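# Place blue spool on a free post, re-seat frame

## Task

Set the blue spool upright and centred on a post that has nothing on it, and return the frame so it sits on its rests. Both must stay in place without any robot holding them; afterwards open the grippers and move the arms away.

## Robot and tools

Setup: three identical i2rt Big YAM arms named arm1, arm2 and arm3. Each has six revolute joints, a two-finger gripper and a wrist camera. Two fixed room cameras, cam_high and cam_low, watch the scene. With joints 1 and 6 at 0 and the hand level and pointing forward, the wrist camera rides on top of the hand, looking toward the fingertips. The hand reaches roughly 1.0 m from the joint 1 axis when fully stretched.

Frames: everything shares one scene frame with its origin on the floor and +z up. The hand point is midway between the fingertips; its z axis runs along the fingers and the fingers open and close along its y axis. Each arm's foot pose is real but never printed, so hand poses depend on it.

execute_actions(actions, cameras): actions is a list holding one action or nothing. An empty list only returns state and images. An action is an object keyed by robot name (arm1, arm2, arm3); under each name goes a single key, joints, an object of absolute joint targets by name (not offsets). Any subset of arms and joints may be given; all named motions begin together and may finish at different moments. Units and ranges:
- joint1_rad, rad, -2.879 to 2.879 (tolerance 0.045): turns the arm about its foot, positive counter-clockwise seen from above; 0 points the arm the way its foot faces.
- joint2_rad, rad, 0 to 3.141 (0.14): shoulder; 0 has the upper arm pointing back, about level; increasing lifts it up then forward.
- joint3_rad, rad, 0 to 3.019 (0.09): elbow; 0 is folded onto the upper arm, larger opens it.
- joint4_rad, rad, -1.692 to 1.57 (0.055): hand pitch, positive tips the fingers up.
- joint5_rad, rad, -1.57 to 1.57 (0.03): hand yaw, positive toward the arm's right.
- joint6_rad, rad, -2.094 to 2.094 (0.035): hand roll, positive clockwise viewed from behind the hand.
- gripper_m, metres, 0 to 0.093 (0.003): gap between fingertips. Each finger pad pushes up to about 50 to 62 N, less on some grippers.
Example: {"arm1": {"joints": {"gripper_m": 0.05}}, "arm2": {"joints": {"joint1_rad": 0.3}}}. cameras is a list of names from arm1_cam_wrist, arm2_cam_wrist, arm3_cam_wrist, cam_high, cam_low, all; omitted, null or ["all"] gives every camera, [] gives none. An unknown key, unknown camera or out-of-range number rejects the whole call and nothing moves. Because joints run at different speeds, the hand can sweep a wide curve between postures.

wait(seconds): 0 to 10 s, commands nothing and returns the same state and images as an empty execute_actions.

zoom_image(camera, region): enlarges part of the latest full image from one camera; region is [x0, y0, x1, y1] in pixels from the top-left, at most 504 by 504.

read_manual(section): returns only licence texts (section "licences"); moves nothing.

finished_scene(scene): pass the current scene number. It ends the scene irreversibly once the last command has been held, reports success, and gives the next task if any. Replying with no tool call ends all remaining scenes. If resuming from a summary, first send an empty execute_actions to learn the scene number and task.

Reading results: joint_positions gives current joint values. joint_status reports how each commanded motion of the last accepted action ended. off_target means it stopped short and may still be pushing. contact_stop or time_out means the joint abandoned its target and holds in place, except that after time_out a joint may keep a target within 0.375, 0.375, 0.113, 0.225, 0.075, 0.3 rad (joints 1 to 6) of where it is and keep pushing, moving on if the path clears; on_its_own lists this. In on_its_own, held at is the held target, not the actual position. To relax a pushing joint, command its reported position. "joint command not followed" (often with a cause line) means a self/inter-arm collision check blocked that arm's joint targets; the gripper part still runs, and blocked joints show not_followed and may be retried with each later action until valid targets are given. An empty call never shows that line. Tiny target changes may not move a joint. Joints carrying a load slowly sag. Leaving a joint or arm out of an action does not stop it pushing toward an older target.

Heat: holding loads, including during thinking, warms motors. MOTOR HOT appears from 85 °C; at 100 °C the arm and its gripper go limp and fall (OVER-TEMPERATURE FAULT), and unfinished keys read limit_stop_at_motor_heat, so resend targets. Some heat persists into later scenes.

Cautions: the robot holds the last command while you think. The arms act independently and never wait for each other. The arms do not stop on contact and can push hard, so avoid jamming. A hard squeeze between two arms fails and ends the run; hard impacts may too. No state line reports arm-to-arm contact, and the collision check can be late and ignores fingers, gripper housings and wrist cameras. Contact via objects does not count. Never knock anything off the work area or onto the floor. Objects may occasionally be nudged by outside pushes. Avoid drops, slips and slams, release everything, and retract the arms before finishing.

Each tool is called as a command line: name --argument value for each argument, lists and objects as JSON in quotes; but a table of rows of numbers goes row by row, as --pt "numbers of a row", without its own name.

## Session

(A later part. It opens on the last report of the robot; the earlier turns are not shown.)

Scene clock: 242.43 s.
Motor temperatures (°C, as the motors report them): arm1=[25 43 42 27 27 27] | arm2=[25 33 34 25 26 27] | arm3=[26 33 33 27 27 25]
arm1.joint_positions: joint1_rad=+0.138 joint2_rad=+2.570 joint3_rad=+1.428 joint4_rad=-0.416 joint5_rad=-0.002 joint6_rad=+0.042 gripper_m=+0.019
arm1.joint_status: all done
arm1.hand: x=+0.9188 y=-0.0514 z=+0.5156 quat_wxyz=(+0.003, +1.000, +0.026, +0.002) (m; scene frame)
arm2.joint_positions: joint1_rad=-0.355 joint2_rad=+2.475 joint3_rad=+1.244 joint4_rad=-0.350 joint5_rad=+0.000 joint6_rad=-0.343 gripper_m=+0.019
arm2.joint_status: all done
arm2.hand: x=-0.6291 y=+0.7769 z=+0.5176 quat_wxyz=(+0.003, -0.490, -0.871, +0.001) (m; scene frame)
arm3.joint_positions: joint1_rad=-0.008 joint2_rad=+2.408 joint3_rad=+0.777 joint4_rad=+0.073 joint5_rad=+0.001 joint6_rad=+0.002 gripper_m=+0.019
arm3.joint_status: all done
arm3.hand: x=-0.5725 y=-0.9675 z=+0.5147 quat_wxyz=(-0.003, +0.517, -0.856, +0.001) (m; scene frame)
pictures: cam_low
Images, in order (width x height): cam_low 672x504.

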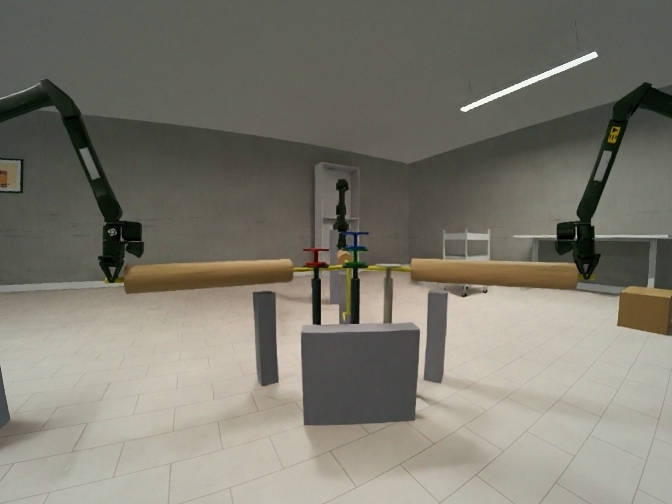

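execute_actions --actions '[{"arm1": {"joints": {"joint2_rad": 2.338, "joint3_rad": 1.338, "joint4_rad": -0.517}}, "arm2": {"joints": {"joint2_rad": 2.26, "joint3_rad": 1.18, "joint4_rad": -0.461}}, "arm3": {"joints": {"joint2_rad": 2.128, "joint3_rad": 0.677, "joint4_rad": -0.091}}}]' --cameras '[]'

Scene clock: 249.47 s.
Motor temperatures (°C, as the motors report them): arm1=[25 44 41 27 27 27] | arm2=[25 34 34 25 26 27] | arm3=[26 33 33 27 27 25]
arm1.joint_positions: joint1_rad=+0.141 joint2_rad=+2.366 joint3_rad=+1.329 joint4_rad=-0.516 joint5_rad=-0.003 joint6_rad=+0.042 gripper_m=+0.019
arm1.joint_status: all done
arm1.hand: x=+0.9182 y=-0.0532 z=+0.6031 quat_wxyz=(+0.004, +1.000, +0.028, +0.000) (m; scene frame)
arm2.joint_positions: joint1_rad=-0.359 joint2_rad=+2.277 joint3_rad=+1.167 joint4_rad=-0.464 joint5_rad=+0.000 joint6_rad=-0.344 gripper_m=+0.019
arm2.joint_status: all done
arm2.hand: x=-0.6307 y=+0.7751 z=+0.5990 quat_wxyz=(+0.001, -0.492, -0.870, +0.004) (m; scene frame)
arm3.joint_positions: joint1_rad=-0.008 joint2_rad=+2.143 joint3_rad=+0.673 joint4_rad=-0.087 joint5_rad=+0.001 joint6_rad=+0.002 gripper_m=+0.019
arm3.joint_status: all done
arm3.hand: x=-0.5737 y=-0.9693 z=+0.5945 quat_wxyz=(-0.003, +0.517, -0.856, +0.001) (m; scene frame)
pictures: none
No camera images: the call's "cameras" was empty. Leave "cameras" out to get every camera's image.

execute_actions --actions '[{"arm1": {"joints": {"joint2_rad": 2.173, "joint3_rad": 1.297, "joint4_rad": -0.64}}, "arm2": {"joints": {"joint2_rad": 2.084, "joint3_rad": 1.151, "joint4_rad": -0.609}}, "arm3": {"joints": {"joint2_rad": 1.851, "joint3_rad": 0.635, "joint4_rad": -0.322}}}]' --cameras '[]'

Scene clock: 255.67 s.
Motor temperatures (°C, as the motors report them): arm1=[25 45 41 27 27 27] | arm2=[25 34 35 25 26 27] | arm3=[26 33 33 27 27 25]
arm1.joint_positions: joint1_rad=+0.142 joint2_rad=+2.201 joint3_rad=+1.286 joint4_rad=-0.640 joint5_rad=-0.003 joint6_rad=+0.042 gripper_m=+0.019
arm1.joint_status: all done
arm1.hand: x=+0.9189 y=-0.0529 z=+0.6787 quat_wxyz=(+0.003, +1.000, +0.028, +0.001) (m; scene frame)
arm2.joint_positions: joint1_rad=-0.359 joint2_rad=+2.099 joint3_rad=+1.135 joint4_rad=-0.613 joint5_rad=+0.001 joint6_rad=-0.344 gripper_m=+0.019
arm2.joint_status: all done
arm2.hand: x=-0.6304 y=+0.7761 z=+0.6764 quat_wxyz=(+0.002, -0.492, -0.870, +0.003) (m; scene frame)
arm3.joint_positions: joint1_rad=-0.008 joint2_rad=+1.865 joint3_rad=+0.629 joint4_rad=-0.319 joint5_rad=+0.001 joint6_rad=+0.002 gripper_m=+0.019
arm3.joint_status: all done
arm3.hand: x=-0.5736 y=-0.9683 z=+0.6750 quat_wxyz=(-0.004, +0.517, -0.856, +0.000) (m; scene frame)
pictures: none
No camera images: the call's "cameras" was empty. Leave "cameras" out to get every camera's image.

execute_actions --actions '[{"arm1": {"joints": {"joint2_rad": 2.016, "joint3_rad": 1.298, "joint4_rad": -0.793}}, "arm2": {"joints": {"joint2_rad": 1.922, "joint3_rad": 1.188, "joint4_rad": -0.784}}, "arm3": {"joints": {"joint2_rad": 1.594, "joint3_rad": 0.673, "joint4_rad": -0.592}}}]' --cameras '["cam_high", "cam_low"]'

Scene clock: 267.97 s.
Motor temperatures (°C, as the motors report them): arm1=[25 45 42 27 27 27] | arm2=[25 34 35 25 26 27] | arm3=[26 33 34 27 27 25]
arm1.joint_positions: joint1_rad=+0.141 joint2_rad=+2.042 joint3_rad=+1.282 joint4_rad=-0.798 joint5_rad=-0.002 joint6_rad=+0.042 gripper_m=+0.019
arm1.joint_status: all done
arm1.hand: x=+0.9195 y=-0.0523 z=+0.7589 quat_wxyz=(+0.003, +1.000, +0.028, +0.002) (m; scene frame)
arm2.joint_positions: joint1_rad=-0.361 joint2_rad=+1.933 joint3_rad=+1.143 joint4_rad=-0.787 joint5_rad=+0.002 joint6_rad=-0.344 gripper_m=+0.019
arm2.joint_status: all done
arm2.hand: x=-0.6311 y=+0.7775 z=+0.7560 quat_wxyz=(+0.002, -0.493, -0.870, +0.003) (m; scene frame)
arm3.joint_positions: joint1_rad=-0.008 joint2_rad=+1.603 joint3_rad=+0.639 joint4_rad=-0.585 joint5_rad=-0.001 joint6_rad=+0.003 gripper_m=+0.019
arm3.joint_status: all done
arm3.hand: x=-0.5742 y=-0.9680 z=+0.7557 quat_wxyz=(-0.007, +0.517, -0.856, -0.003) (m; scene frame)
pictures: cam_high, cam_low
Images, in order (width x height): cam_high 672x504, cam_low 672x504.

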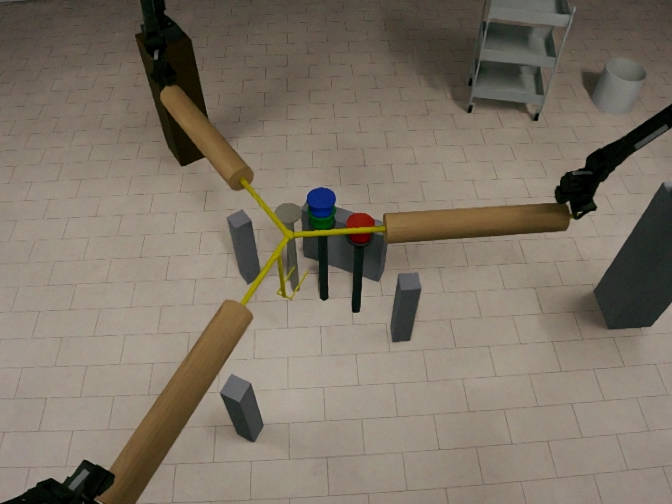

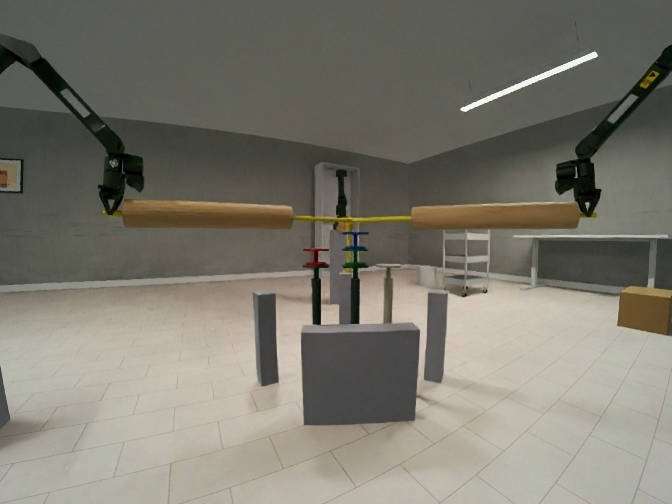

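execute_actions --actions '[{"arm1": {"joints": {"joint1_rad": 0.05, "joint2_rad": 1.829, "joint3_rad": 1.254, "joint4_rad": -0.931, "joint6_rad": -0.048}}, "arm2": {"joints": {"joint1_rad": -0.29, "joint2_rad": 1.708, "joint3_rad": 1.106, "joint4_rad": -0.939, "joint6_rad": -0.277}}, "arm3": {"joints": {"joint1_rad": -0.016, "joint2_rad": 1.514, "joint3_rad": 0.889, "joint4_rad": -0.884}}}]' --cameras '["cam_high"]'

Scene clock: 275.77 s.
Motor temperatures (°C, as the motors report them): arm1=[25 45 43 27 27 27] | arm2=[25 34 37 25 26 27] | arm3=[26 33 35 27 27 25]
arm1.joint_positions: joint1_rad=+0.052 joint2_rad=+1.849 joint3_rad=+1.236 joint4_rad=-0.938 joint5_rad=-0.004 joint6_rad=-0.050 gripper_m=+0.019
arm1.joint_status: all done
arm1.hand: x=+0.9414 y=-0.0044 z=+0.8417 quat_wxyz=(+0.003, +1.000, +0.029, -0.002) (m; scene frame)
arm2.joint_positions: joint1_rad=-0.298 joint2_rad=+1.717 joint3_rad=+1.078 joint4_rad=-0.941 joint5_rad=+0.002 joint6_rad=-0.283 gripper_m=+0.019
arm2.joint_status: all done
arm2.hand: x=-0.6109 y=+0.8223 z=+0.8336 quat_wxyz=(+0.004, -0.492, -0.871, +0.002) (m; scene frame)
arm3.joint_positions: joint1_rad=-0.008 joint2_rad=+1.530 joint3_rad=+0.842 joint4_rad=-0.864 joint5_rad=-0.001 joint6_rad=+0.003 gripper_m=+0.019
arm3.joint_status: all done
arm3.hand: x=-0.5516 y=-0.9244 z=+0.8311 quat_wxyz=(-0.005, +0.517, -0.856, -0.002) (m; scene frame)
pictures: cam_high
Images, in order (width x height): cam_high 672x504.

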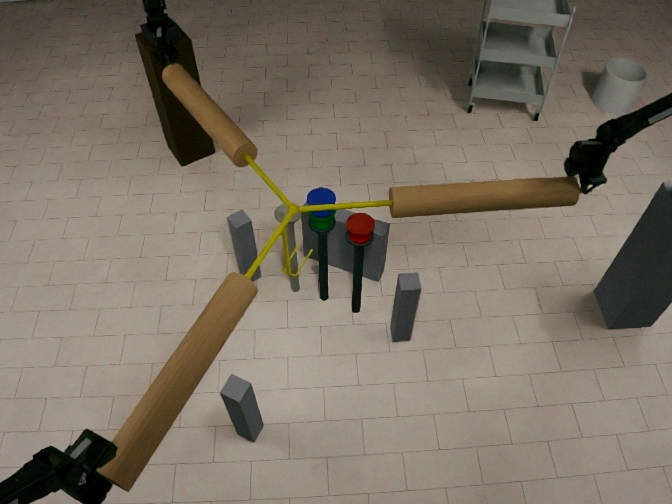

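zoom_image --camera "cam_high" --region '[240, 170, 400, 320]'

Region (240, 170, 400, 320) of cam_high's 672x504 image, scaled by 3.150, with more detail than that image has; it fills the top 472 rows of this view, and the rest is white.

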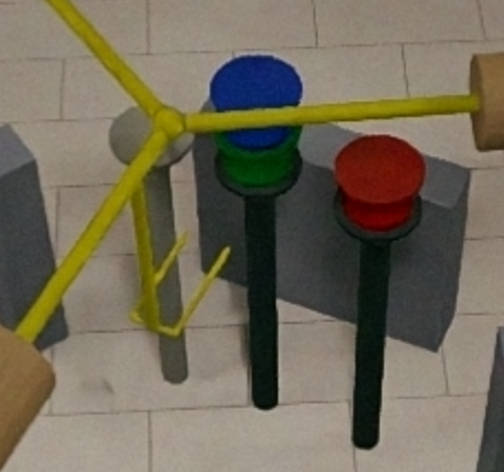

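execute_actions --actions '[{"arm1": {"joints": {"joint1_rad": -0.04, "joint2_rad": 1.67, "joint3_rad": 1.309, "joint4_rad": -1.115, "joint6_rad": -0.133}}, "arm2": {"joints": {"joint1_rad": -0.207, "joint2_rad": 1.512, "joint3_rad": 1.15, "joint4_rad": -1.149, "joint6_rad": -0.199}}, "arm3": {"joints": {"joint1_rad": -0.02, "joint2_rad": 1.502, "joint3_rad": 1.162, "joint4_rad": -1.155}}}]' --cameras '["cam_high", "cam_low"]'

zoom_image --camera "cam_high" --region '[240, 150, 400, 300]'

zoom_image --camera "cam_low" --region '[290, 180, 420, 290]'

Scene clock: 304.00 s.
Motor temperatures (°C, as the motors report them): arm1=[25 44 46 27 27 27] | arm2=[25 33 39 25 26 27] | arm3=[26 32 40 27 27 25]
arm1.joint_positions: joint1_rad=-0.038 joint2_rad=+1.683 joint3_rad=+1.239 joint4_rad=-1.109 joint5_rad=-0.002 joint6_rad=-0.134 gripper_m=+0.019
arm1.joint_status: all done
arm1.hand: x=+0.9689 y=+0.0396 z=+0.9211 quat_wxyz=(+0.002, +1.000, +0.026, -0.001) (m; scene frame)
arm2.joint_positions: joint1_rad=-0.211 joint2_rad=+1.523 joint3_rad=+1.090 joint4_rad=-1.152 joint5_rad=-0.002 joint6_rad=-0.204 gripper_m=+0.019
arm2.joint_status: all done
arm2.hand: x=-0.5841 y=+0.8666 z=+0.9174 quat_wxyz=(+0.004, -0.489, -0.872, -0.001) (m; scene frame)
arm3.joint_positions: joint1_rad=-0.013 joint2_rad=+1.517 joint3_rad=+1.103 joint4_rad=-1.140 joint5_rad=+0.003 joint6_rad=+0.003 gripper_m=+0.019
arm3.joint_status: all done
arm3.hand: x=-0.5262 y=-0.8815 z=+0.9201 quat_wxyz=(-0.005, +0.515, -0.857, +0.001) (m; scene frame)
pictures: cam_high, cam_low
Images, in order (width x height): cam_high 672x504, cam_low 672x504.

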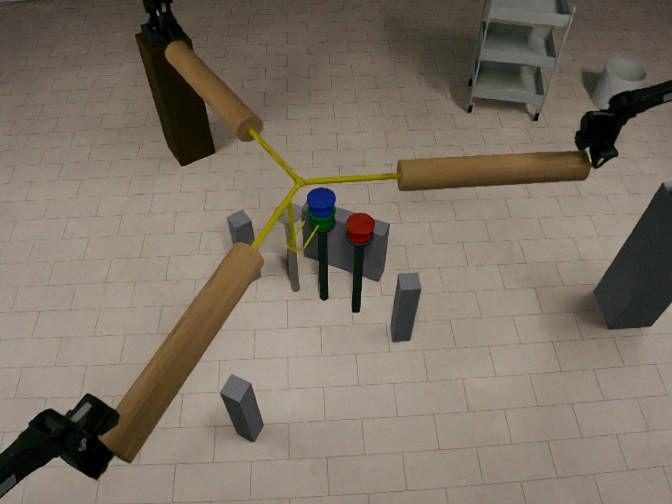

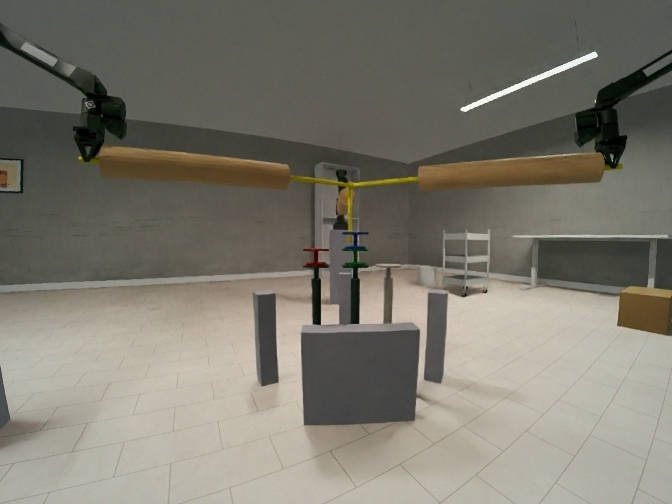

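Region (240, 150, 400, 300) of cam_high's 672x504 image, scaled by 3.150, with more detail than that image has; it fills the top 472 rows of this view, and the rest is white.

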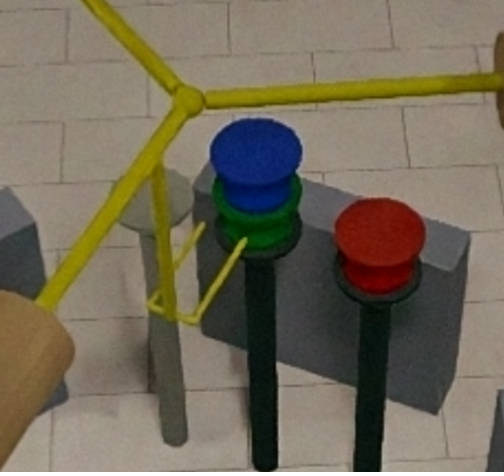

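Region (290, 180, 420, 290) of cam_low's 672x504 image, scaled by 3.877, with more detail than that image has; it fills the top 426 rows of this view, and the rest is white.

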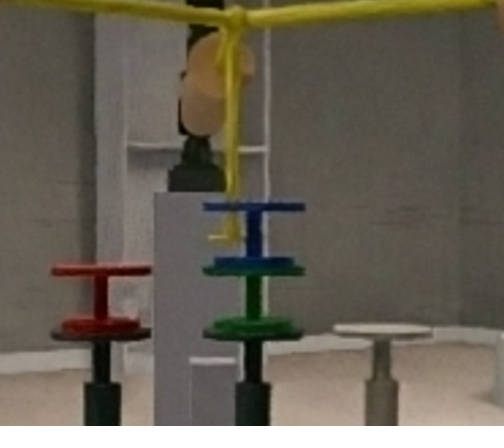

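zoom_image --camera "cam_low" --region '[330, 220, 380, 260]'

Region (330, 220, 380, 260) of cam_low's 672x504 image, scaled by 10.080, with more detail than that image has; it fills the top 403 rows of this view, and the rest is white.

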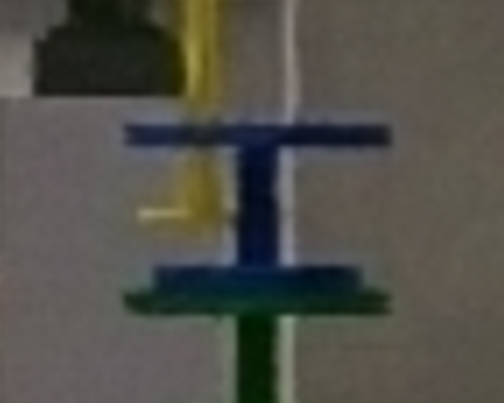

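execute_actions --actions '[{"arm1": {"joints": {"joint1_rad": -0.144, "joint2_rad": 1.65, "joint3_rad": 1.248, "joint4_rad": -1.116, "joint6_rad": -0.236}}, "arm2": {"joints": {"joint1_rad": -0.13, "joint2_rad": 1.41, "joint3_rad": 1.015, "joint4_rad": -1.135, "joint6_rad": -0.119}}, "arm3": {"joints": {"joint1_rad": 0.013, "joint2_rad": 1.627, "joint3_rad": 1.315, "joint4_rad": -1.181, "joint6_rad": 0.024}}}]' --cameras '["cam_high", "cam_low"]'

zoom_image --camera "cam_low" --region '[330, 220, 380, 260]'

zoom_image --camera "cam_high" --region '[270, 160, 370, 260]'

Scene clock: 351.00 s.
Motor temperatures (°C, as the motors report them): arm1=[25 43 55 27 27 27] | arm2=[25 32 45 25 26 27] | arm3=[26 33 46 27 27 25]
arm1.joint_positions: joint1_rad=-0.148 joint2_rad=+1.683 joint3_rad=+1.231 joint4_rad=-1.117 joint5_rad=-0.002 joint6_rad=-0.243 gripper_m=+0.019
arm1.joint_status: all done
arm1.hand: x=+0.9815 y=+0.0910 z=+0.9182 quat_wxyz=(+0.002, +1.000, +0.026, +0.007) (m; scene frame)
arm2.joint_positions: joint1_rad=-0.135 joint2_rad=+1.427 joint3_rad=+0.984 joint4_rad=-1.146 joint5_rad=+0.000 joint6_rad=-0.128 gripper_m=+0.019
arm2.joint_status: all done
arm2.hand: x=-0.5711 y=+0.9141 z=+0.9165 quat_wxyz=(+0.007, -0.488, -0.873, -0.001) (m; scene frame)
arm3.joint_positions: joint1_rad=+0.006 joint2_rad=+1.646 joint3_rad=+1.255 joint4_rad=-1.174 joint5_rad=+0.002 joint6_rad=+0.012 gripper_m=+0.019
arm3.joint_status: all done
arm3.hand: x=-0.5110 y=-0.8334 z=+0.9188 quat_wxyz=(+0.000, +0.519, -0.855, +0.003) (m; scene frame)
pictures: cam_high, cam_low
Images, in order (width x height): cam_high 672x504, cam_low 672x504.

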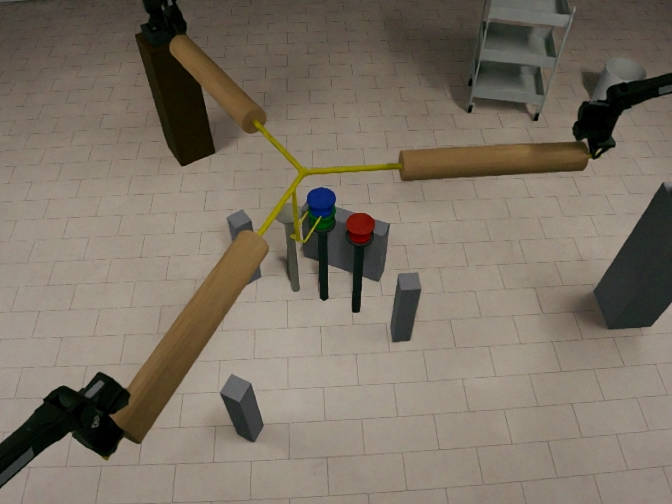

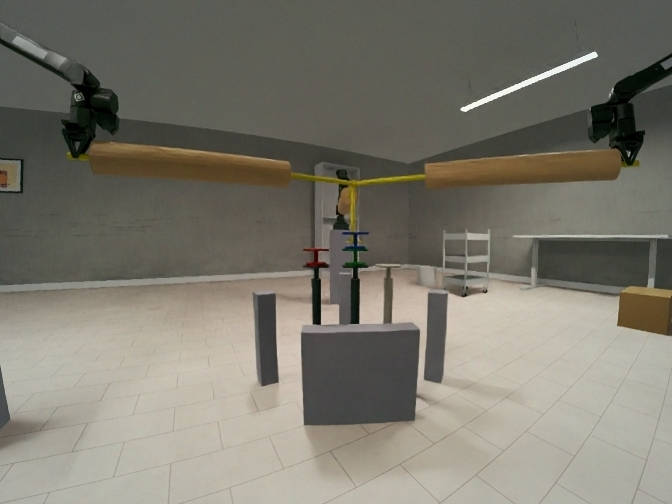

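Region (330, 220, 380, 260) of cam_low's 672x504 image, scaled by 10.080, with more detail than that image has; it fills the top 403 rows of this view, and the rest is white.

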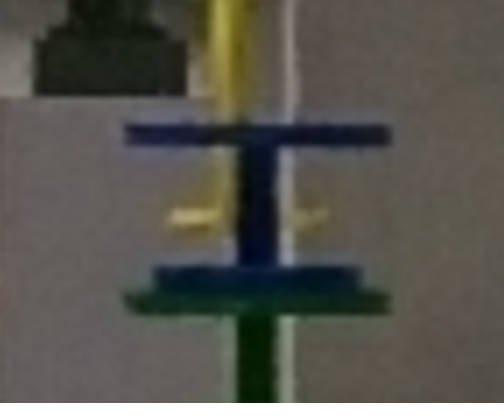

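Region (270, 160, 370, 260) of cam_high's 672x504 image, scaled by 5.040, with more detail than that image has.

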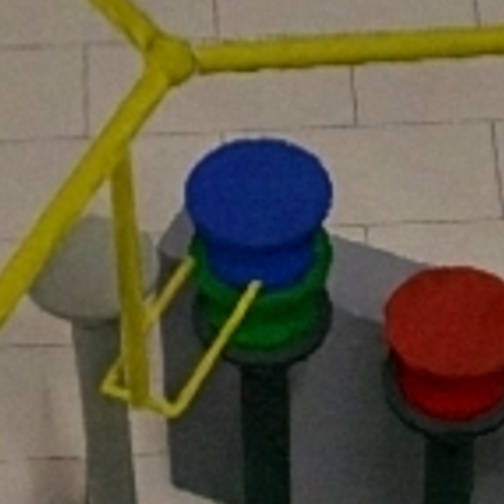

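execute_actions --actions '[{"arm1": {"joints": {"joint1_rad": -0.264, "joint2_rad": 1.606, "joint3_rad": 1.201, "joint4_rad": -1.091, "joint6_rad": -0.354}}, "arm2": {"joints": {"joint1_rad": 0.009, "joint2_rad": 1.314, "joint3_rad": 0.933, "joint4_rad": -1.14, "joint6_rad": 0.022}}, "arm3": {"joints": {"joint1_rad": 0.005, "joint2_rad": 1.767, "joint3_rad": 1.511, "joint4_rad": -1.224}}}]' --cameras '["cam_high", "cam_low"]'

zoom_image --camera "cam_low" --region '[330, 220, 380, 260]'

zoom_image --camera "cam_high" --region '[270, 160, 370, 260]'

Scene clock: 368.43 s.
Motor temperatures (°C, as the motors report them): arm1=[25 43 50 27 27 27] | arm2=[25 32 43 25 26 27] | arm3=[26 33 47 27 27 25]
arm1.joint_positions: joint1_rad=-0.270 joint2_rad=+1.652 joint3_rad=+1.186 joint4_rad=-1.100 joint5_rad=+0.001 joint6_rad=-0.363 gripper_m=+0.019
arm1.joint_status: all done
arm1.hand: x=+1.0087 y=+0.1433 z=+0.9168 quat_wxyz=(+0.000, +1.000, +0.025, +0.006) (m; scene frame)
arm2.joint_positions: joint1_rad=+0.009 joint2_rad=+1.330 joint3_rad=+0.900 joint4_rad=-1.152 joint5_rad=-0.004 joint6_rad=+0.016 gripper_m=+0.019
arm2.joint_status: all done
arm2.hand: x=-0.5409 y=+0.9680 z=+0.9199 quat_wxyz=(+0.004, -0.488, -0.873, +0.001) (m; scene frame)
arm3.joint_positions: joint1_rad=+0.006 joint2_rad=+1.786 joint3_rad=+1.442 joint4_rad=-1.214 joint5_rad=-0.001 joint6_rad=+0.013 gripper_m=+0.019
arm3.joint_status: all done
arm3.hand: x=-0.4847 y=-0.7804 z=+0.9174 quat_wxyz=(-0.002, +0.518, -0.855, +0.000) (m; scene frame)
pictures: cam_high, cam_low
Images, in order (width x height): cam_high 672x504, cam_low 672x504.

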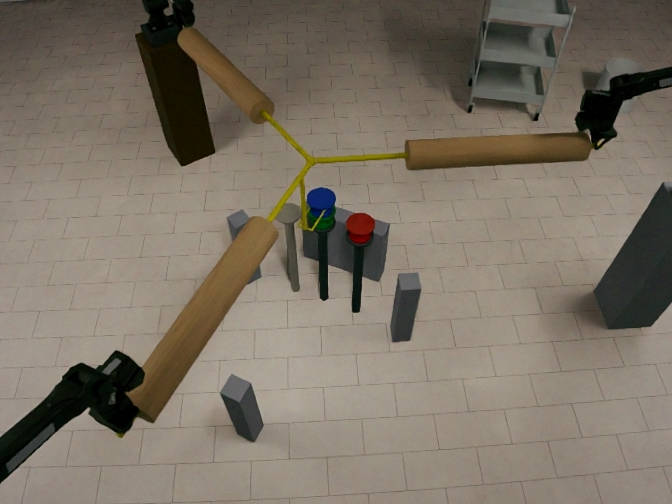

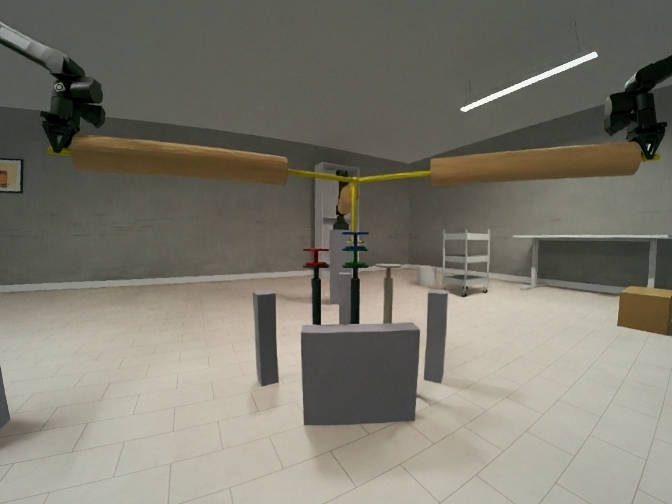

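Region (330, 220, 380, 260) of cam_low's 672x504 image, scaled by 10.080, with more detail than that image has; it fills the top 403 rows of this view, and the rest is white.

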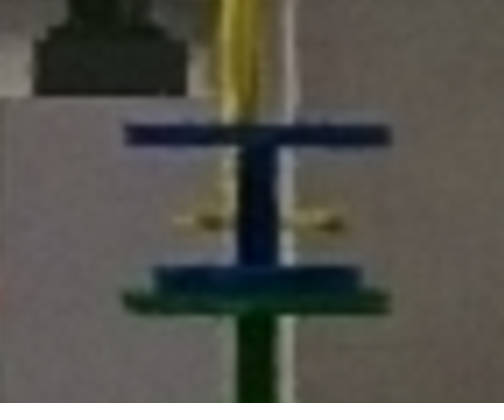

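Region (270, 160, 370, 260) of cam_high's 672x504 image, scaled by 5.040, with more detail than that image has.

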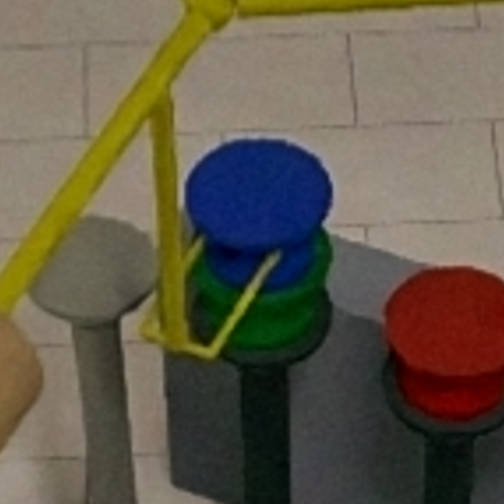

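execute_actions --actions '[{"arm1": {"joints": {"joint1_rad": -0.387, "joint2_rad": 1.552, "joint3_rad": 1.177, "joint4_rad": -1.124, "joint6_rad": -0.477}}, "arm2": {"joints": {"joint1_rad": 0.168, "joint2_rad": 1.248, "joint3_rad": 0.905, "joint4_rad": -1.181, "joint6_rad": 0.183}}, "arm3": {"joints": {"joint1_rad": -0.014, "joint2_rad": 1.904, "joint3_rad": 1.753, "joint4_rad": -1.321, "joint6_rad": -0.006}}}]' --cameras '["cam_high", "cam_low"]'

zoom_image --camera "cam_low" --region '[330, 220, 380, 260]'

zoom_image --camera "cam_high" --region '[270, 160, 370, 260]'

Scene clock: 388.00 s.
Motor temperatures (°C, as the motors report them): arm1=[25 43 49 27 27 27] | arm2=[25 31 43 25 26 27] | arm3=[26 35 49 27 27 25]
arm1.joint_positions: joint1_rad=-0.394 joint2_rad=+1.590 joint3_rad=+1.164 joint4_rad=-1.123 joint5_rad=+0.004 joint6_rad=-0.487 gripper_m=+0.019
arm1.joint_status: all done
arm1.hand: x=+1.0414 y=+0.1921 z=+0.9365 quat_wxyz=(-0.005, +1.000, +0.025, +0.000) (m; scene frame)
arm2.joint_positions: joint1_rad=+0.170 joint2_rad=+1.264 joint3_rad=+0.877 joint4_rad=-1.189 joint5_rad=-0.011 joint6_rad=+0.177 gripper_m=+0.019
arm2.joint_status: all done
arm2.hand: x=-0.5076 y=+1.0154 z=+0.9319 quat_wxyz=(+0.000, -0.488, -0.873, -0.001) (m; scene frame)
arm3.joint_positions: joint1_rad=-0.008 joint2_rad=+1.923 joint3_rad=+1.675 joint4_rad=-1.315 joint5_rad=+0.002 joint6_rad=+0.000 gripper_m=+0.019
arm3.joint_status: all done
arm3.hand: x=-0.4518 y=-0.7336 z=+0.9291 quat_wxyz=(-0.001, +0.518, -0.855, +0.003) (m; scene frame)
pictures: cam_high, cam_low
Images, in order (width x height): cam_high 672x504, cam_low 672x504.

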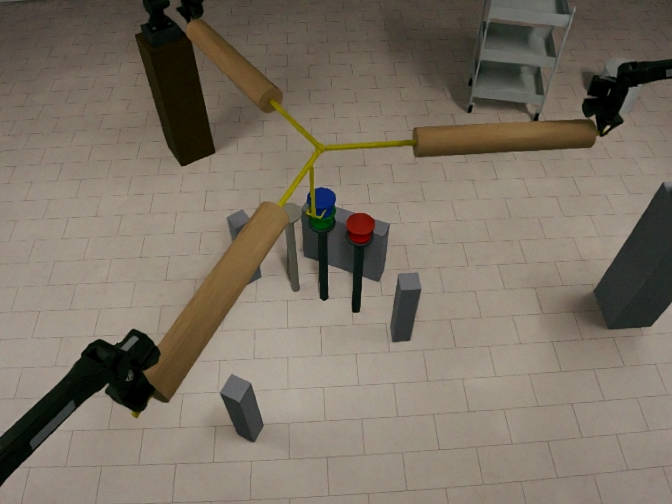

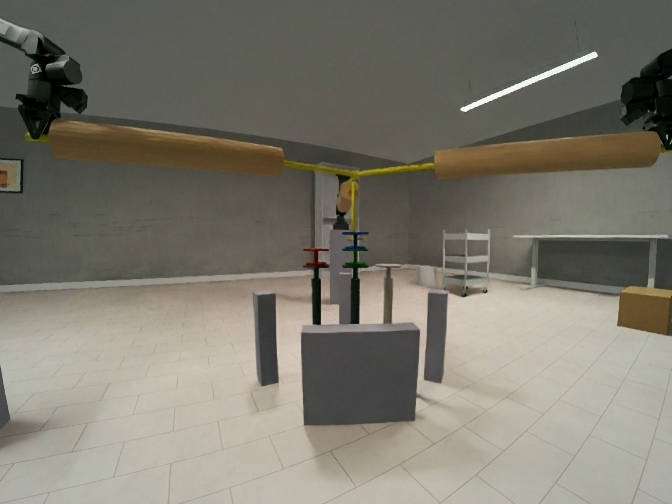

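Region (330, 220, 380, 260) of cam_low's 672x504 image, scaled by 10.080, with more detail than that image has; it fills the top 403 rows of this view, and the rest is white.

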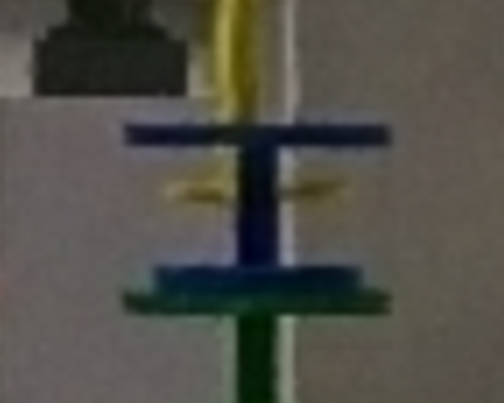

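Region (270, 160, 370, 260) of cam_high's 672x504 image, scaled by 5.040, with more detail than that image has.

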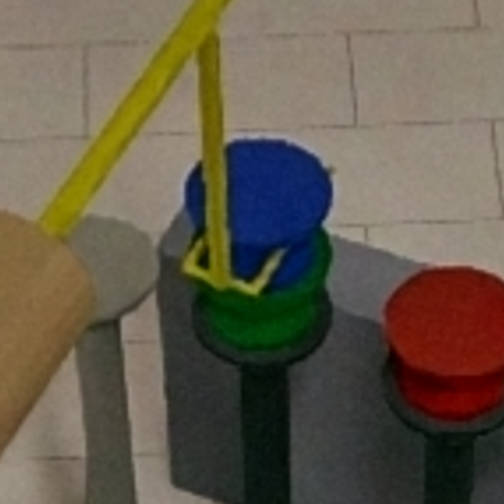

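execute_actions --actions '[{"arm1": {"joints": {"joint2_rad": 1.511, "joint3_rad": 1.303, "joint4_rad": -1.241}}, "arm2": {"joints": {"joint2_rad": 1.206, "joint3_rad": 1.024, "joint4_rad": -1.313}}, "arm3": {"joints": {"joint2_rad": 1.861, "joint3_rad": 1.842, "joint4_rad": -1.424}}}]' --cameras '["cam_high", "cam_low"]'

zoom_image --camera "cam_low" --region '[290, 190, 420, 290]'

zoom_image --camera "cam_high" --region '[250, 150, 390, 320]'

Scene clock: 409.83 s.
Motor temperatures (°C, as the motors report them): arm1=[25 43 50 27 27 27] | arm2=[25 31 43 25 26 27] | arm3=[26 36 52 27 27 25]
arm1.joint_positions: joint1_rad=-0.394 joint2_rad=+1.545 joint3_rad=+1.223 joint4_rad=-1.230 joint5_rad=+0.003 joint6_rad=-0.487 gripper_m=+0.019
arm1.joint_status: all done
arm1.hand: x=+1.0433 y=+0.1904 z=+0.9766 quat_wxyz=(-0.004, +1.000, +0.025, +0.001) (m; scene frame)
arm2.joint_positions: joint1_rad=+0.171 joint2_rad=+1.221 joint3_rad=+0.959 joint4_rad=-1.307 joint5_rad=-0.013 joint6_rad=+0.178 gripper_m=+0.019
arm2.joint_status: all done
arm2.hand: x=-0.5067 y=+1.0155 z=+0.9745 quat_wxyz=(-0.003, -0.489, -0.872, -0.001) (m; scene frame)
arm3.joint_positions: joint1_rad=-0.009 joint2_rad=+1.881 joint3_rad=+1.761 joint4_rad=-1.429 joint5_rad=+0.002 joint6_rad=-0.001 gripper_m=+0.019
arm3.joint_status: all done
arm3.hand: x=-0.4516 y=-0.7349 z=+0.9850 quat_wxyz=(-0.007, +0.518, -0.855, -0.001) (m; scene frame)
pictures: cam_high, cam_low
Images, in order (width x height): cam_high 672x504, cam_low 672x504.

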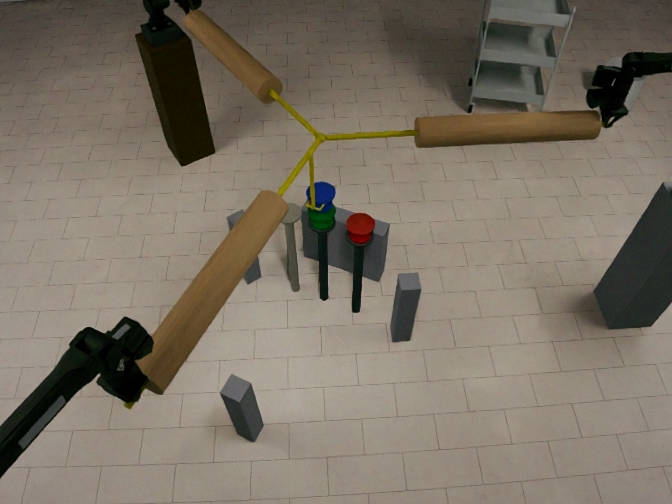

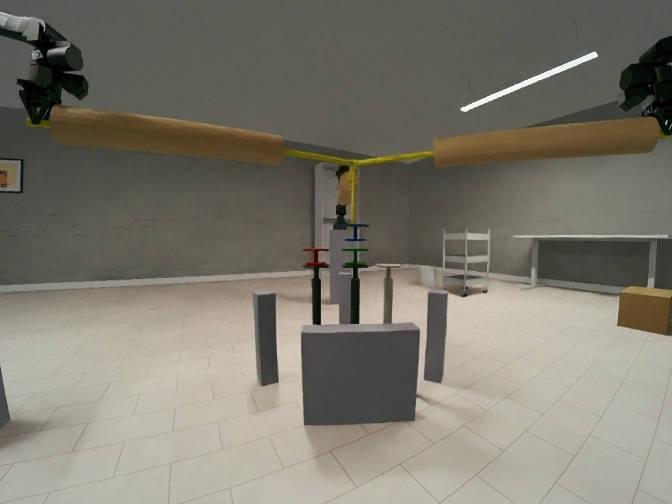

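Region (290, 190, 420, 290) of cam_low's 672x504 image, scaled by 3.877, with more detail than that image has; it fills the top 388 rows of this view, and the rest is white.

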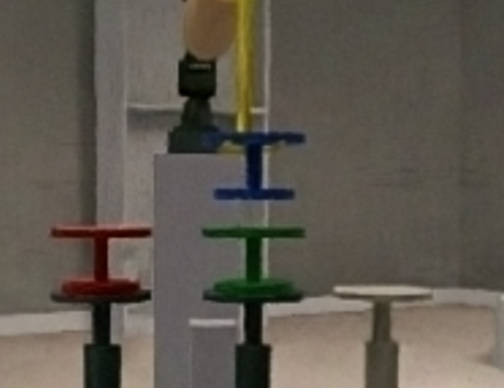

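Region (250, 150, 390, 320) of cam_high's 672x504 image, scaled by 2.965, with more detail than that image has; it fills the left 415 columns of this view, and the rest is white.

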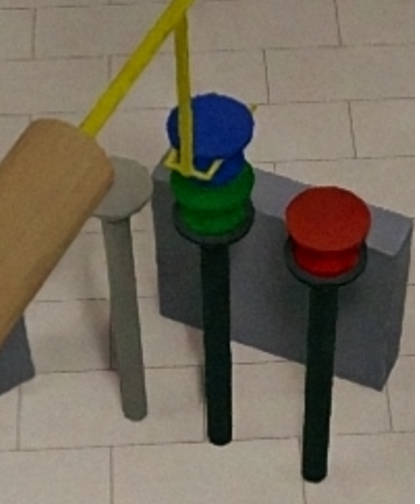

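execute_actions --actions '[{"arm1": {"joints": {"joint1_rad": -0.378, "joint2_rad": 1.708, "joint3_rad": 1.538, "joint4_rad": -1.293, "joint6_rad": -0.468}}, "arm2": {"joints": {"joint1_rad": 0.036, "joint2_rad": 1.034, "joint3_rad": 0.864, "joint4_rad": -1.364, "joint6_rad": 0.044}}, "arm3": {"joints": {"joint1_rad": 0.12, "joint2_rad": 1.871, "joint3_rad": 1.785, "joint4_rad": -1.404, "joint6_rad": 0.134}}}]' --cameras '["cam_high", "cam_low"]'

zoom_image --camera "cam_low" --region '[290, 190, 420, 290]'

zoom_image --camera "cam_high" --region '[250, 150, 350, 250]'

Scene clock: 448.13 s.
Motor temperatures (°C, as the motors report them): arm1=[25 43 61 27 27 27] | arm2=[25 30 49 25 26 27] | arm3=[26 37 55 27 27 25]
arm1.joint_positions: joint1_rad=-0.381 joint2_rad=+1.744 joint3_rad=+1.461 joint4_rad=-1.279 joint5_rad=+0.004 joint6_rad=-0.478 gripper_m=+0.019
arm1.joint_status: all done
arm1.hand: x=+0.9716 y=+0.2169 z=+0.9702 quat_wxyz=(-0.002, +1.000, +0.027, +0.005) (m; scene frame)
arm2.joint_positions: joint1_rad=+0.046 joint2_rad=+1.038 joint3_rad=+0.829 joint4_rad=-1.379 joint5_rad=-0.013 joint6_rad=+0.056 gripper_m=+0.019
arm2.joint_status: all done
arm2.hand: x=-0.5769 y=+1.0464 z=+0.9760 quat_wxyz=(+0.005, -0.490, -0.872, -0.005) (m; scene frame)
arm3.joint_positions: joint1_rad=+0.127 joint2_rad=+1.882 joint3_rad=+1.759 joint4_rad=-1.432 joint5_rad=+0.002 joint6_rad=+0.132 gripper_m=+0.019
arm3.joint_status: all done
arm3.hand: x=-0.5253 y=-0.7038 z=+0.9835 quat_wxyz=(-0.004, +0.519, -0.855, -0.001) (m; scene frame)
pictures: cam_high, cam_low
Images, in order (width x height): cam_high 672x504, cam_low 672x504.

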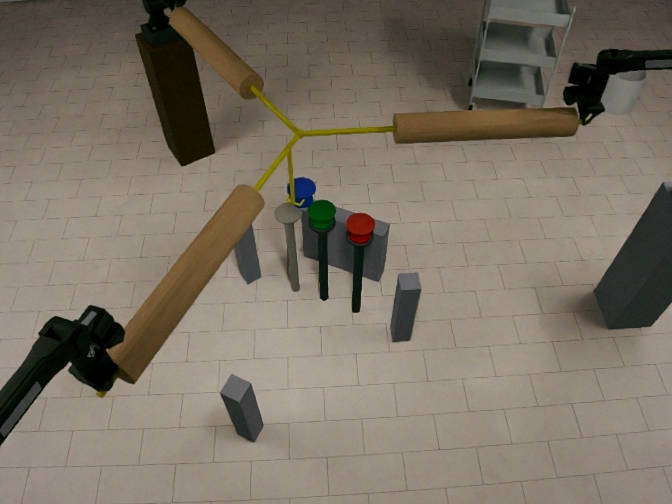

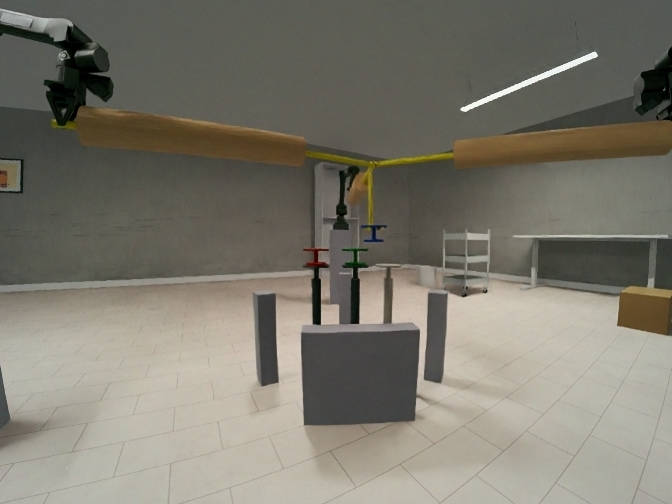

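Region (290, 190, 420, 290) of cam_low's 672x504 image, scaled by 3.877, with more detail than that image has; it fills the top 388 rows of this view, and the rest is white.

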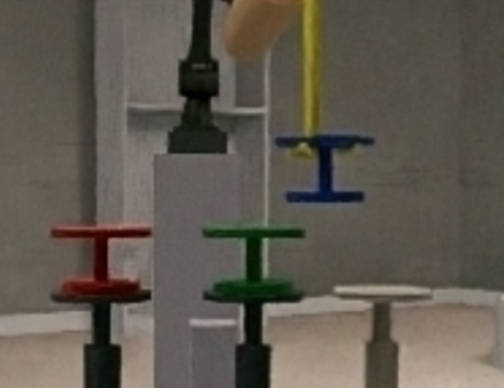

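Region (250, 150, 350, 250) of cam_high's 672x504 image, scaled by 5.040, with more detail than that image has.

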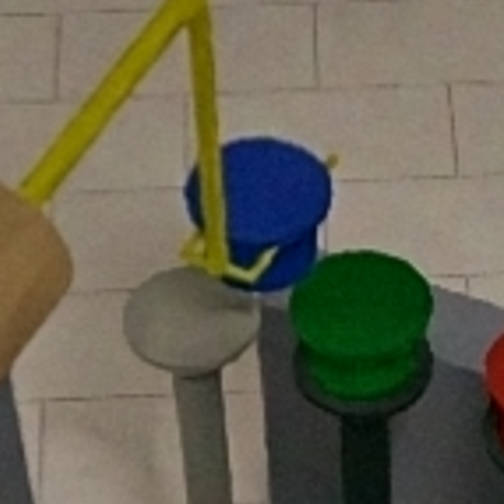

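execute_actions --actions '[{"arm1": {"joints": {"joint1_rad": -0.378, "joint2_rad": 1.875, "joint3_rad": 1.751, "joint4_rad": -1.325, "joint6_rad": -0.468}}, "arm2": {"joints": {"joint1_rad": -0.145, "joint2_rad": 0.889, "joint3_rad": 0.725, "joint4_rad": -1.361, "joint6_rad": -0.137}}, "arm3": {"joints": {"joint1_rad": 0.221, "joint2_rad": 1.901, "joint3_rad": 1.76, "joint4_rad": -1.359, "joint6_rad": 0.239}}}]' --cameras '["cam_high", "cam_low"]'

zoom_image --camera "cam_low" --region '[330, 210, 420, 280]'

zoom_image --camera "cam_high" --region '[250, 150, 350, 250]'

Scene clock: 467.13 s.
Motor temperatures (°C, as the motors report them): arm1=[25 44 62 27 27 27] | arm2=[25 30 47 25 26 27] | arm3=[26 37 50 27 27 25]
arm1.joint_positions: joint1_rad=-0.381 joint2_rad=+1.916 joint3_rad=+1.669 joint4_rad=-1.313 joint5_rad=+0.004 joint6_rad=-0.479 gripper_m=+0.019
arm1.joint_status: all done
arm1.hand: x=+0.9137 y=+0.2433 z=+0.9548 quat_wxyz=(-0.003, +1.000, +0.027, +0.004) (m; scene frame)
arm2.joint_positions: joint1_rad=-0.135 joint2_rad=+0.894 joint3_rad=+0.686 joint4_rad=-1.379 joint5_rad=-0.013 joint6_rad=-0.127 gripper_m=+0.019
arm2.joint_status: all done
arm2.hand: x=-0.6378 y=+1.0685 z=+0.9535 quat_wxyz=(+0.002, -0.489, -0.872, -0.005) (m; scene frame)
arm3.joint_positions: joint1_rad=+0.228 joint2_rad=+1.921 joint3_rad=+1.740 joint4_rad=-1.388 joint5_rad=+0.002 joint6_rad=+0.232 gripper_m=+0.019
arm3.joint_status: all done
arm3.hand: x=-0.5802 y=-0.6806 z=+0.9542 quat_wxyz=(+0.001, +0.520, -0.854, +0.004) (m; scene frame)
pictures: cam_high, cam_low
Images, in order (width x height): cam_high 672x504, cam_low 672x504.

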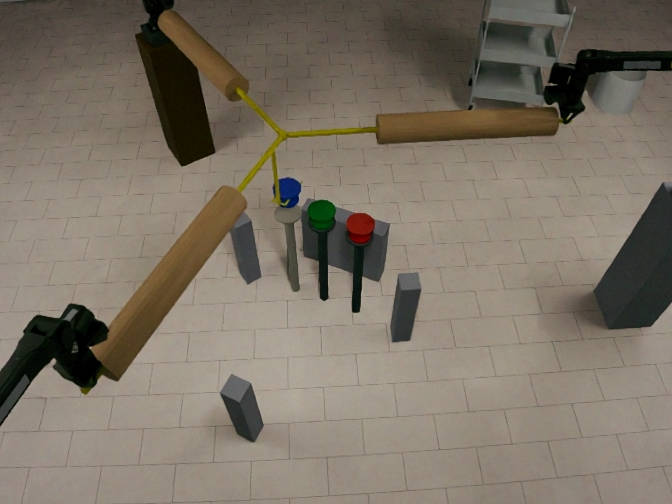

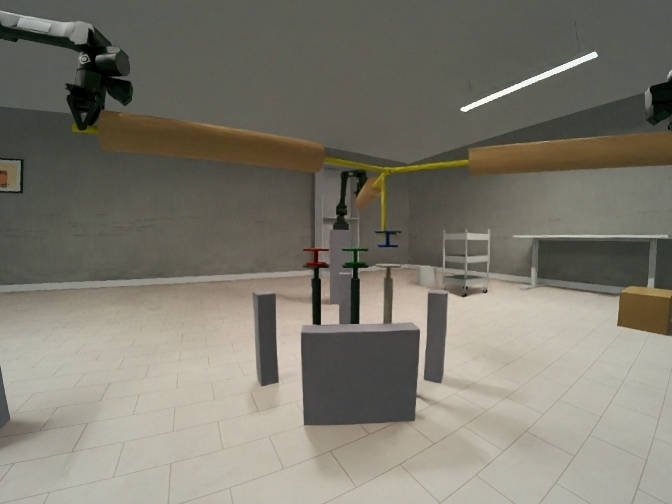

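Region (330, 210, 420, 280) of cam_low's 672x504 image, scaled by 5.600, with more detail than that image has.

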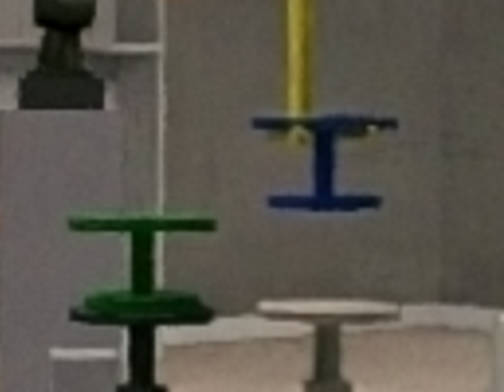

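Region (250, 150, 350, 250) of cam_high's 672x504 image, scaled by 5.040, with more detail than that image has.

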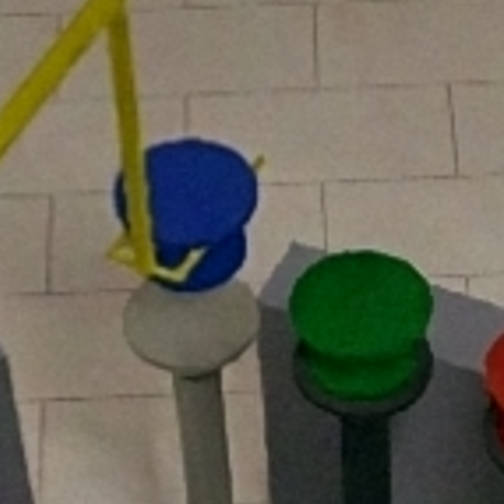

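execute_actions --actions '[{"arm1": {"joints": {"joint1_rad": -0.37, "joint2_rad": 1.943, "joint3_rad": 1.605, "joint4_rad": -1.15, "joint6_rad": -0.46}}, "arm2": {"joints": {"joint1_rad": -0.159, "joint2_rad": 0.966, "joint3_rad": 0.57, "joint4_rad": -1.133, "joint6_rad": -0.15}}, "arm3": {"joints": {"joint1_rad": 0.238, "joint2_rad": 1.945, "joint3_rad": 1.64, "joint4_rad": -1.19, "joint6_rad": 0.252}}}]' --cameras '["cam_high", "cam_low"]'

zoom_image --camera "cam_low" --region '[355, 230, 415, 275]'

zoom_image --camera "cam_high" --region '[260, 175, 340, 245]'

Scene clock: 490.93 s.
Motor temperatures (°C, as the motors report them): arm1=[25 46 64 27 27 27] | arm2=[25 29 47 25 26 27] | arm3=[26 38 48 27 27 25]
arm1.joint_positions: joint1_rad=-0.377 joint2_rad=+1.989 joint3_rad=+1.591 joint4_rad=-1.160 joint5_rad=+0.005 joint6_rad=-0.475 gripper_m=+0.019
arm1.joint_status: all done
arm1.hand: x=+0.9083 y=+0.2433 z=+0.8851 quat_wxyz=(-0.004, +1.000, +0.028, +0.004) (m; scene frame)
arm2.joint_positions: joint1_rad=-0.151 joint2_rad=+0.977 joint3_rad=+0.541 joint4_rad=-1.156 joint5_rad=-0.008 joint6_rad=-0.143 gripper_m=+0.019
arm2.joint_status: all done
arm2.hand: x=-0.6419 y=+1.0664 z=+0.8853 quat_wxyz=(+0.006, -0.489, -0.872, -0.005) (m; scene frame)
arm3.joint_positions: joint1_rad=+0.234 joint2_rad=+1.980 joint3_rad=+1.619 joint4_rad=-1.212 joint5_rad=+0.001 joint6_rad=+0.240 gripper_m=+0.019
arm3.joint_status: all done
arm3.hand: x=-0.5835 y=-0.6805 z=+0.8762 quat_wxyz=(+0.003, +0.519, -0.855, +0.005) (m; scene frame)
pictures: cam_high, cam_low
Images, in order (width x height): cam_high 672x504, cam_low 672x504.

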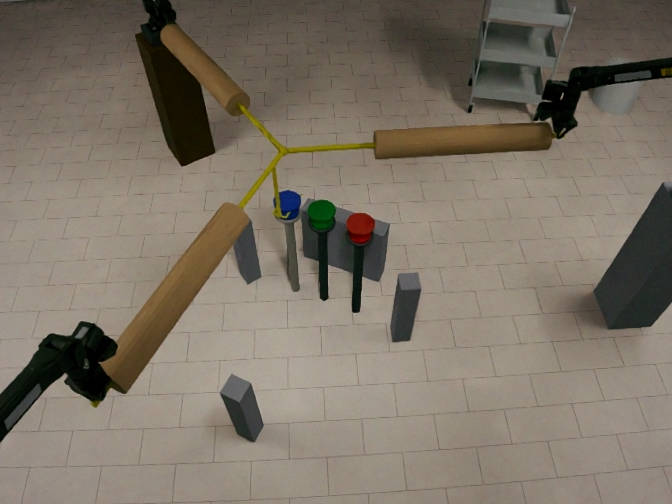

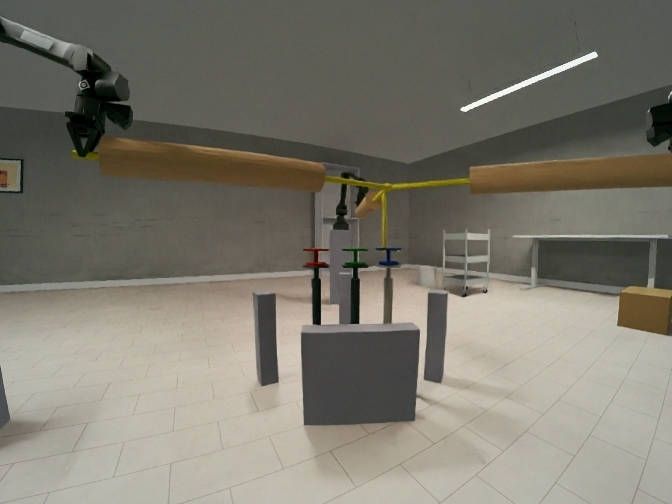

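Region (355, 230, 415, 275) of cam_low's 672x504 image, scaled by 8.400, with more detail than that image has; it fills the top 378 rows of this view, and the rest is white.

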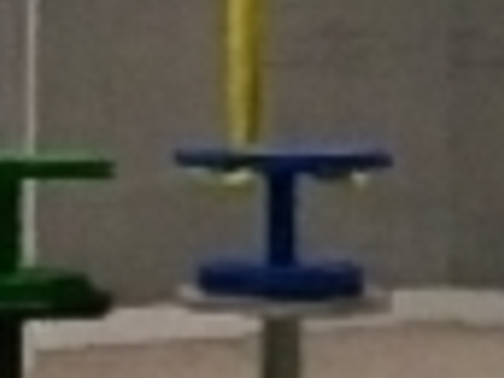

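Region (260, 175, 340, 245) of cam_high's 672x504 image, scaled by 6.300, with more detail than that image has; it fills the top 441 rows of this view, and the rest is white.

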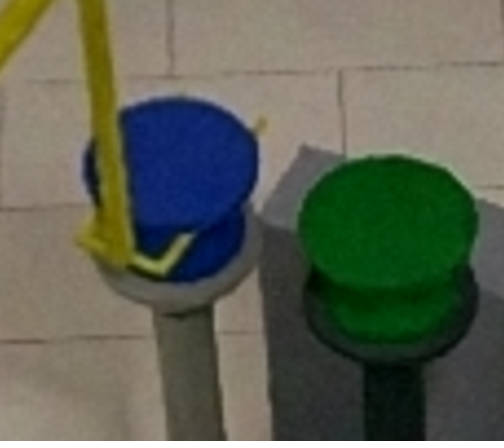

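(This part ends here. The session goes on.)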